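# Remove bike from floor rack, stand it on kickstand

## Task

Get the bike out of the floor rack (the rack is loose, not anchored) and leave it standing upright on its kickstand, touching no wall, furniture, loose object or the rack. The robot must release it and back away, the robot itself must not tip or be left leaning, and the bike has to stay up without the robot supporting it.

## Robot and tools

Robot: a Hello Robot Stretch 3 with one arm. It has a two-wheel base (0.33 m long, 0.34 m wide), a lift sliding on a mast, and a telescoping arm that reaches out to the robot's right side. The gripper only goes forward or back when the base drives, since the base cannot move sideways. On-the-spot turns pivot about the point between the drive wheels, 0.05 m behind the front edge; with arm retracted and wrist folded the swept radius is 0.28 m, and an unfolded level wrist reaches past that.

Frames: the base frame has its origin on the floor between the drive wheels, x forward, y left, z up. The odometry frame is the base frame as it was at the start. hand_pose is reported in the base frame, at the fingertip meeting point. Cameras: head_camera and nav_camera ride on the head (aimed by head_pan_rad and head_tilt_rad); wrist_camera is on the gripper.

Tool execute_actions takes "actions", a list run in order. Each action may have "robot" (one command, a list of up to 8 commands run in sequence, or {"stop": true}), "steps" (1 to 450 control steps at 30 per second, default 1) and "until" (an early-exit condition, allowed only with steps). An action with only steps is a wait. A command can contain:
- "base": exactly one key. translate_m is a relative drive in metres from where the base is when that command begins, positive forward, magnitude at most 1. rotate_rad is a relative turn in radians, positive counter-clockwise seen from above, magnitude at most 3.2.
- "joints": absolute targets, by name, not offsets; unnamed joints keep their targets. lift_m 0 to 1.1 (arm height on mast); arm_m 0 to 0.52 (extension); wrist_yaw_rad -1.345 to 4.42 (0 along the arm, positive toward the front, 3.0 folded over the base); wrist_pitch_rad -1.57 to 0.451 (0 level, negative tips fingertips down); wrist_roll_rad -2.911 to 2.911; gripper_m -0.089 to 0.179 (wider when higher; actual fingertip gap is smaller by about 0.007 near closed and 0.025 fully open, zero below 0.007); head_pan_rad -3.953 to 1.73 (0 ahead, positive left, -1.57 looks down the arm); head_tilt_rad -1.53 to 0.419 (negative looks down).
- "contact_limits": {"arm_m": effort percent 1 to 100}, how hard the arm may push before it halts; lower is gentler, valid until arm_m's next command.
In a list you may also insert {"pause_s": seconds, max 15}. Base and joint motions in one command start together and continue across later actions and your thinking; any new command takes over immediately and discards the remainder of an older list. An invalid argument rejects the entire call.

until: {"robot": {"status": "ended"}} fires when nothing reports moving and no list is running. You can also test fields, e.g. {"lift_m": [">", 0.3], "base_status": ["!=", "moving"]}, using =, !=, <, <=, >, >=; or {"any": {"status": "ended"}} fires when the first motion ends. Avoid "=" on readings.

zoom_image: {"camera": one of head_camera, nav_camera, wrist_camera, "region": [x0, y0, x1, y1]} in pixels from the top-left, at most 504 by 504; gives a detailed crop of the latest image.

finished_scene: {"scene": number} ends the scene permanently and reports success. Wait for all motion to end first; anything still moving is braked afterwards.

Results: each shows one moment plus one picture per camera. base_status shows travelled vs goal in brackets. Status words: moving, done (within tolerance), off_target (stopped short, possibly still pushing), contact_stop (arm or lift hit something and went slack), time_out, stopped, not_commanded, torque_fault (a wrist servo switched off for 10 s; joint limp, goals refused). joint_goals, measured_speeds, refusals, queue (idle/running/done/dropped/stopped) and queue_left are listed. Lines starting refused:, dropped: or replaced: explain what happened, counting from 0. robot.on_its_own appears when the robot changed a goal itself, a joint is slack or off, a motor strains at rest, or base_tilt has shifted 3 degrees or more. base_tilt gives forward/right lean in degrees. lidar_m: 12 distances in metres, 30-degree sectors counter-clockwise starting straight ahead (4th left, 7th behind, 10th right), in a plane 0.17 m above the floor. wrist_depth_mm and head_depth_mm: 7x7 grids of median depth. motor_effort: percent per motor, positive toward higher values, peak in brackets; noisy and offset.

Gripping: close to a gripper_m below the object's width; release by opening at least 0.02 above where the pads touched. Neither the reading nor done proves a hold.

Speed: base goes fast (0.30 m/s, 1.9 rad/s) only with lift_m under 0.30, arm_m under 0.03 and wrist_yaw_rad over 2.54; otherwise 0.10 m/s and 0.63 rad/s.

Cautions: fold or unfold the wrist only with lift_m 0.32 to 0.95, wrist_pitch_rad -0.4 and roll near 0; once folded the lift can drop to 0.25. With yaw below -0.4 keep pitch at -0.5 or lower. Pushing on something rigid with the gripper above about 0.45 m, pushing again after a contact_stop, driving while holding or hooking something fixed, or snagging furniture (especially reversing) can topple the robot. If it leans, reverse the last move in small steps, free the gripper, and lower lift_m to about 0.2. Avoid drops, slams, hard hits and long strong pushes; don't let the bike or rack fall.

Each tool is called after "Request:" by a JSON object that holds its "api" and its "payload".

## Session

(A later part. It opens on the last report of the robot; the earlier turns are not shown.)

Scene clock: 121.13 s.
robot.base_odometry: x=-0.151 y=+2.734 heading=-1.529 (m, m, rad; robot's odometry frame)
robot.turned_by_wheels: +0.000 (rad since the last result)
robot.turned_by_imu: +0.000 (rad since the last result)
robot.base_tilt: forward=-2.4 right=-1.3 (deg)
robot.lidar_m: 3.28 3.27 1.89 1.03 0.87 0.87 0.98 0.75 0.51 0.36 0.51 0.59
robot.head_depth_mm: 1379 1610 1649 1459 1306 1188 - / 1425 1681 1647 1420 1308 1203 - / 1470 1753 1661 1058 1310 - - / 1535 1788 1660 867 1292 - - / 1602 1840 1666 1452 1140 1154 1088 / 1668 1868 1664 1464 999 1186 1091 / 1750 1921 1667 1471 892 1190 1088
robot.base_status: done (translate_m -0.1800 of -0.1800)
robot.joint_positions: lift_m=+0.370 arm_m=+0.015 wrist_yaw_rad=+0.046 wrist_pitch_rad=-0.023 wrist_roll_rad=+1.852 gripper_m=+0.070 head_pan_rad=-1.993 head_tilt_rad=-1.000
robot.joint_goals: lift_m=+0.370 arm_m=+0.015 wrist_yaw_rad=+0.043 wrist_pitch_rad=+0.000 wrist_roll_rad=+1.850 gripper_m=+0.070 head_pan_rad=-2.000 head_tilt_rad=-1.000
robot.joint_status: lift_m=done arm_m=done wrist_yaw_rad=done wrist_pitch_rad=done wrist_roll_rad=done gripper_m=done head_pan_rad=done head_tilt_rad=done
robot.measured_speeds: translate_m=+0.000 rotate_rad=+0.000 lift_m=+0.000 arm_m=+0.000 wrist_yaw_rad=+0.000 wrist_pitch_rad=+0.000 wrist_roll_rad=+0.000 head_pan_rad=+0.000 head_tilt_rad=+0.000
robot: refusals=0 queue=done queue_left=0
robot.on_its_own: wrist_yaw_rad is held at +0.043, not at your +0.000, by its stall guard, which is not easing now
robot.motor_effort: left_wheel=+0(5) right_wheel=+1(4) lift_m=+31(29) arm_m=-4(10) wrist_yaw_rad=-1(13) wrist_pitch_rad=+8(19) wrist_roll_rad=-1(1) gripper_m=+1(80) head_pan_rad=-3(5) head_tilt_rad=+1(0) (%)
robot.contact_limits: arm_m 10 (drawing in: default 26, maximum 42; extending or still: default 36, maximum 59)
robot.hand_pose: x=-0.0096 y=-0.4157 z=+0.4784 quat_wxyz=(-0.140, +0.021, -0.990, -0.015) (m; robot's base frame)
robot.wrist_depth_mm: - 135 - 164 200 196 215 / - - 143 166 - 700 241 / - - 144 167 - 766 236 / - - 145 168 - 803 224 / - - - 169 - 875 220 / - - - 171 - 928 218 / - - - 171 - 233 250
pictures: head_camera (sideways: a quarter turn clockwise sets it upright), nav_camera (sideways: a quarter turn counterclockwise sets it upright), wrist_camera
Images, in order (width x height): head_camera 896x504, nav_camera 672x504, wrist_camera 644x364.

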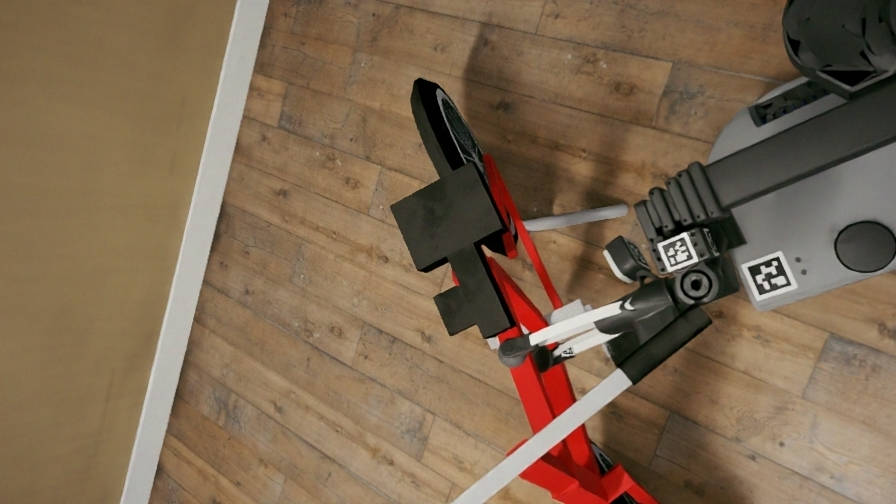

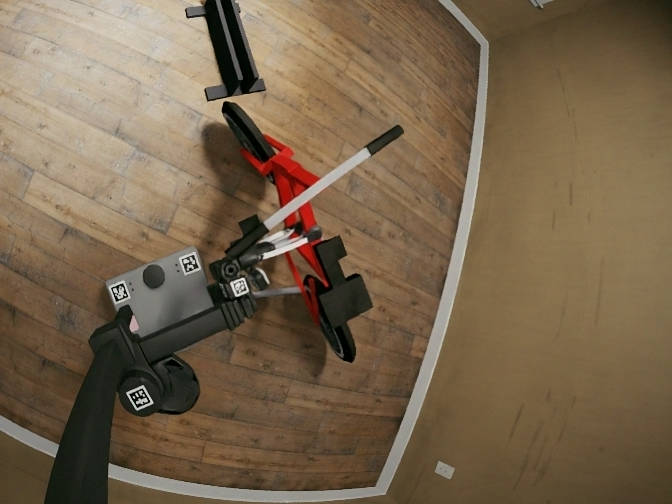

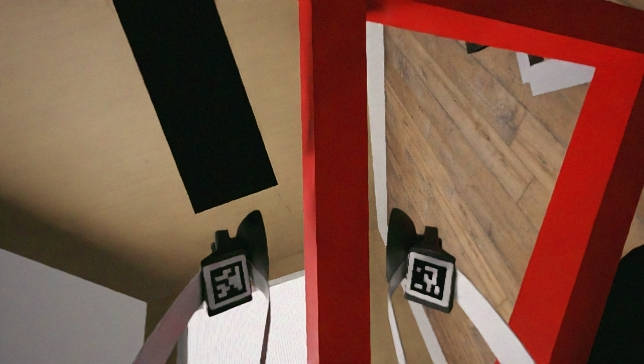

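Request:
{"api": "execute_actions", "payload": {"actions": [{"robot":[{"joints":{"arm_m":0.0}},{"joints":{"wrist_yaw_rad":0.65,"gripper_m":0.05}},{"base":{"translate_m":-0.15}}],"steps":250,"until":{"robot":{"status":"ended"}}}]}}

Scene clock: 126.03 s.
robot.base_odometry: x=-0.157 y=+2.884 heading=-1.529 (m, m, rad; robot's odometry frame)
robot.turned_by_wheels: +0.000 (rad since the last result)
robot.turned_by_imu: -0.001 (rad since the last result)
robot.base_tilt: forward=-2.4 right=-1.3 (deg)
robot.lidar_m: 3.41 3.36 1.65 0.90 0.76 0.75 0.85 1.41 0.49 0.42 0.39 0.60
robot.head_depth_mm: 1278 1501 1658 1459 1307 1187 - / 1333 1564 1650 1462 1309 1199 - / 1381 1632 1649 1416 1305 1219 - / 1433 1705 1658 1461 1293 - - / 1491 1782 1662 845 1256 1160 1088 / 1558 1812 1663 1467 1075 1156 1090 / 1625 1865 1656 1466 1155 1155 1092
robot.base_status: done (translate_m -0.1500 of -0.1500)
robot.joint_positions: lift_m=+0.370 arm_m=+0.001 wrist_yaw_rad=+0.648 wrist_pitch_rad=-0.014 wrist_roll_rad=+1.852 gripper_m=+0.050 head_pan_rad=-1.993 head_tilt_rad=-1.000
robot.joint_goals: lift_m=+0.370 arm_m=+0.000 wrist_yaw_rad=+0.650 wrist_pitch_rad=+0.000 wrist_roll_rad=+1.850 gripper_m=+0.050 head_pan_rad=-2.000 head_tilt_rad=-1.000
robot.joint_status: lift_m=done arm_m=done wrist_yaw_rad=done wrist_pitch_rad=done wrist_roll_rad=done gripper_m=done head_pan_rad=done head_tilt_rad=done
robot.measured_speeds: translate_m=+0.000 rotate_rad=+0.000 lift_m=+0.000 arm_m=+0.000 wrist_yaw_rad=+0.000 wrist_pitch_rad=+0.000 wrist_roll_rad=+0.000 head_pan_rad=+0.000 head_tilt_rad=+0.000
robot: refusals=0 queue=done queue_left=0
robot.motor_effort: left_wheel=-2(8) right_wheel=+3(7) lift_m=+31(31) arm_m=-4(5) wrist_yaw_rad=+2(19) wrist_pitch_rad=+5(8) wrist_roll_rad=-1(1) gripper_m=+0(73) head_pan_rad=-4(4) head_tilt_rad=+0(0) (%)
robot.hand_pose: x=+0.1332 y=-0.3501 z=+0.4807 quat_wxyz=(-0.130, +0.314, -0.939, -0.052) (m; robot's base frame)
robot.wrist_depth_mm: - 129 - 166 - 649 260 / - - 150 183 - 285 467 / - - 165 206 - 301 496 / - - - 237 - 410 482 / - - - 263 335 398 491 / - - - 301 - 406 487 / - 314 279 - - 428 589
pictures: head_camera (sideways: a quarter turn clockwise sets it upright), nav_camera (sideways: a quarter turn counterclockwise sets it upright), wrist_camera
Images, in order (width x height): head_camera 896x504, nav_camera 672x504, wrist_camera 644x364.

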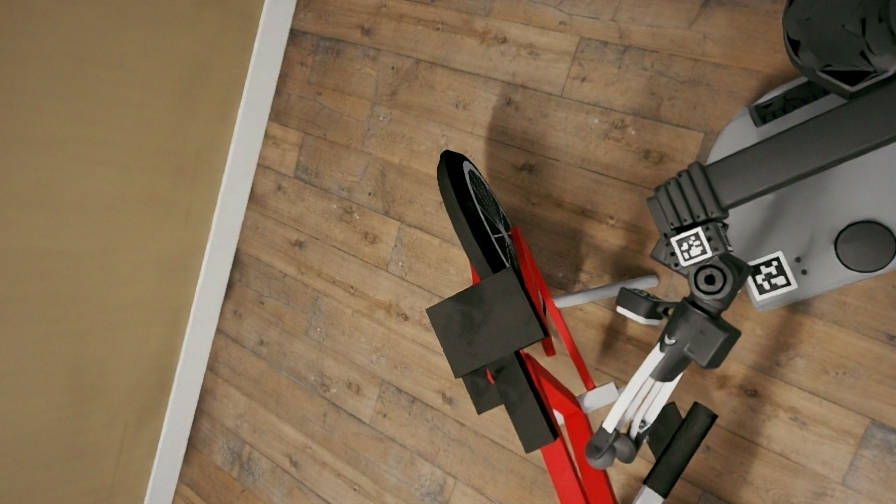

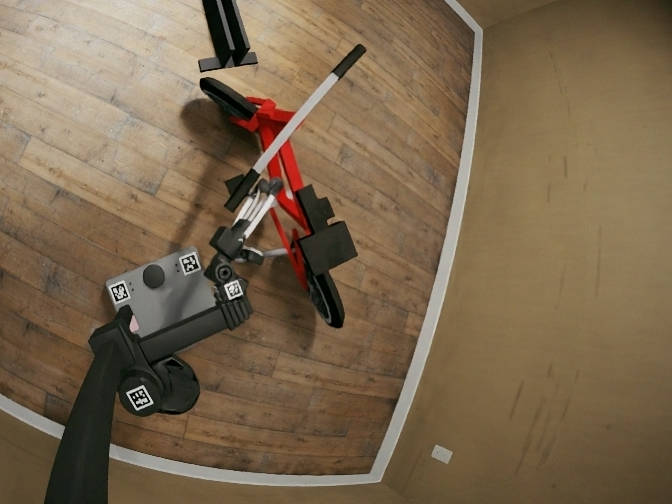

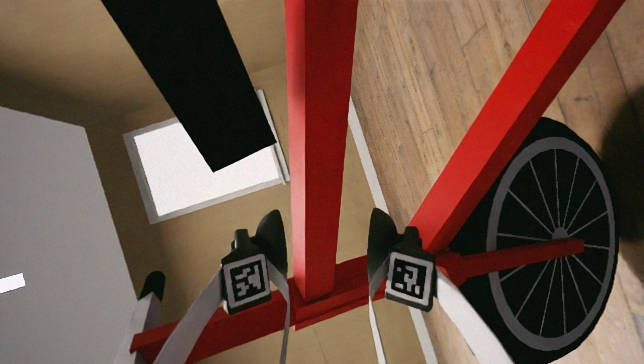

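Request:
{"api": "execute_actions", "payload": {"actions": [{"robot":[{"base":{"translate_m":-0.15}},{"joints":{"wrist_yaw_rad":1.6,"head_pan_rad":-2.4,"head_tilt_rad":-0.7}},{"base":{"rotate_rad":1.0}},{"base":{"translate_m":0.5}}],"steps":450,"until":{"robot":{"status":"ended"}}}]}}

Scene clock: 139.10 s.
robot.base_odometry: x=+0.268 y=+2.782 heading=-0.529 (m, m, rad; robot's odometry frame)
robot.turned_by_wheels: +1.000 (rad since the last result)
robot.turned_by_imu: +1.003 (rad since the last result)
robot.base_tilt: forward=-2.4 right=-1.4 (deg)
robot.lidar_m: 1.39 0.70 0.57 0.57 0.62 0.97 0.94 0.78 0.88 3.19 3.52 2.98
robot.head_depth_mm: 1882 2051 2204 1088 1306 1317 1146 / 2079 2275 2346 1880 1476 1319 1151 / 2307 2569 2396 1880 1315 1313 1149 / 2617 2879 2323 1209 1512 1319 1147 / 2991 3149 2401 1887 1442 1318 1148 / 2948 3167 2391 1885 1476 1315 1146 / 2793 2979 2389 1884 1506 1321 1149
robot.base_status: done (translate_m +0.5000 of +0.5000)
robot.joint_positions: lift_m=+0.370 arm_m=+0.001 wrist_yaw_rad=+1.598 wrist_pitch_rad=-0.017 wrist_roll_rad=+1.852 gripper_m=+0.050 head_pan_rad=-2.393 head_tilt_rad=-0.704
robot.joint_goals: lift_m=+0.370 arm_m=+0.000 wrist_yaw_rad=+1.600 wrist_pitch_rad=+0.000 wrist_roll_rad=+1.850 gripper_m=+0.050 head_pan_rad=-2.400 head_tilt_rad=-0.700
robot.joint_status: lift_m=done arm_m=done wrist_yaw_rad=done wrist_pitch_rad=done wrist_roll_rad=done gripper_m=done head_pan_rad=done head_tilt_rad=done
robot.measured_speeds: translate_m=+0.000 rotate_rad=+0.000 lift_m=+0.000 arm_m=+0.000 wrist_yaw_rad=+0.000 wrist_pitch_rad=+0.000 wrist_roll_rad=+0.000 head_pan_rad=+0.000 head_tilt_rad=+0.000
robot: refusals=0 queue=done queue_left=0
robot.motor_effort: left_wheel=-3(8) right_wheel=+3(9) lift_m=+31(31) arm_m=-3(4) wrist_yaw_rad=+2(17) wrist_pitch_rad=+6(6) wrist_roll_rad=-1(1) gripper_m=+0(1) head_pan_rad=-4(39) head_tilt_rad=+0(14) (%)
robot.hand_pose: x=+0.2343 y=-0.1390 z=+0.4799 quat_wxyz=(-0.091, +0.709, -0.691, -0.107) (m; robot's base frame)
robot.wrist_depth_mm: - - - - - 654 465 / - - - - - 686 488 / - - - - - 764 519 / - - - - - 808 551 / - - - - - 907 579 / - - - - - 867 632 / - - - 949 828 759 657
pictures: head_camera (sideways: a quarter turn clockwise sets it upright), nav_camera (sideways: a quarter turn counterclockwise sets it upright), wrist_camera
Images, in order (width x height): head_camera 896x504, nav_camera 672x504, wrist_camera 644x364.

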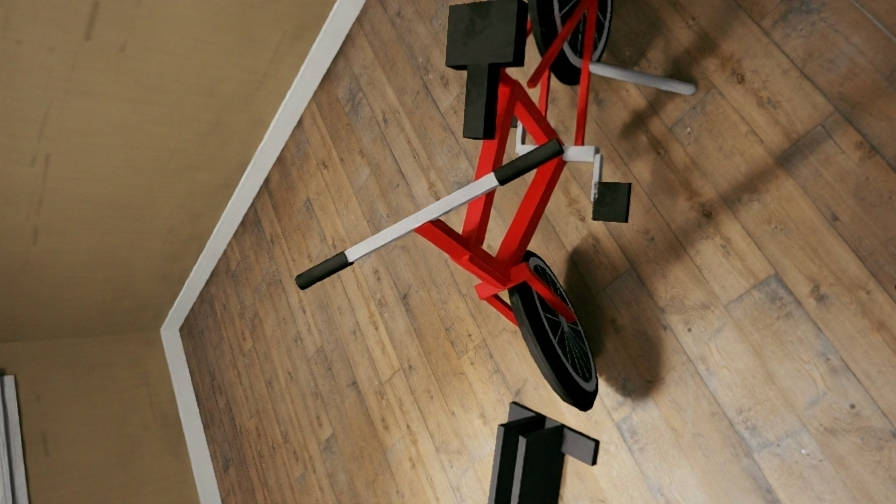

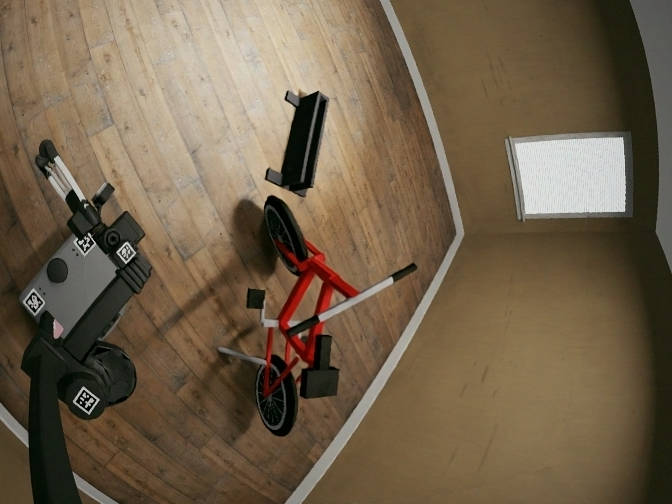

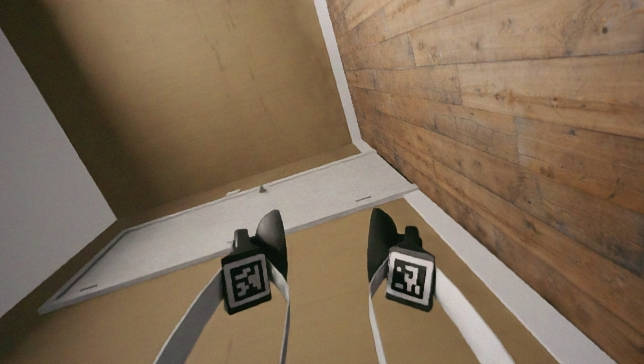

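Request:
{"api": "finished_scene", "payload": {"scene": 1}}

The scene is finished: the task was done.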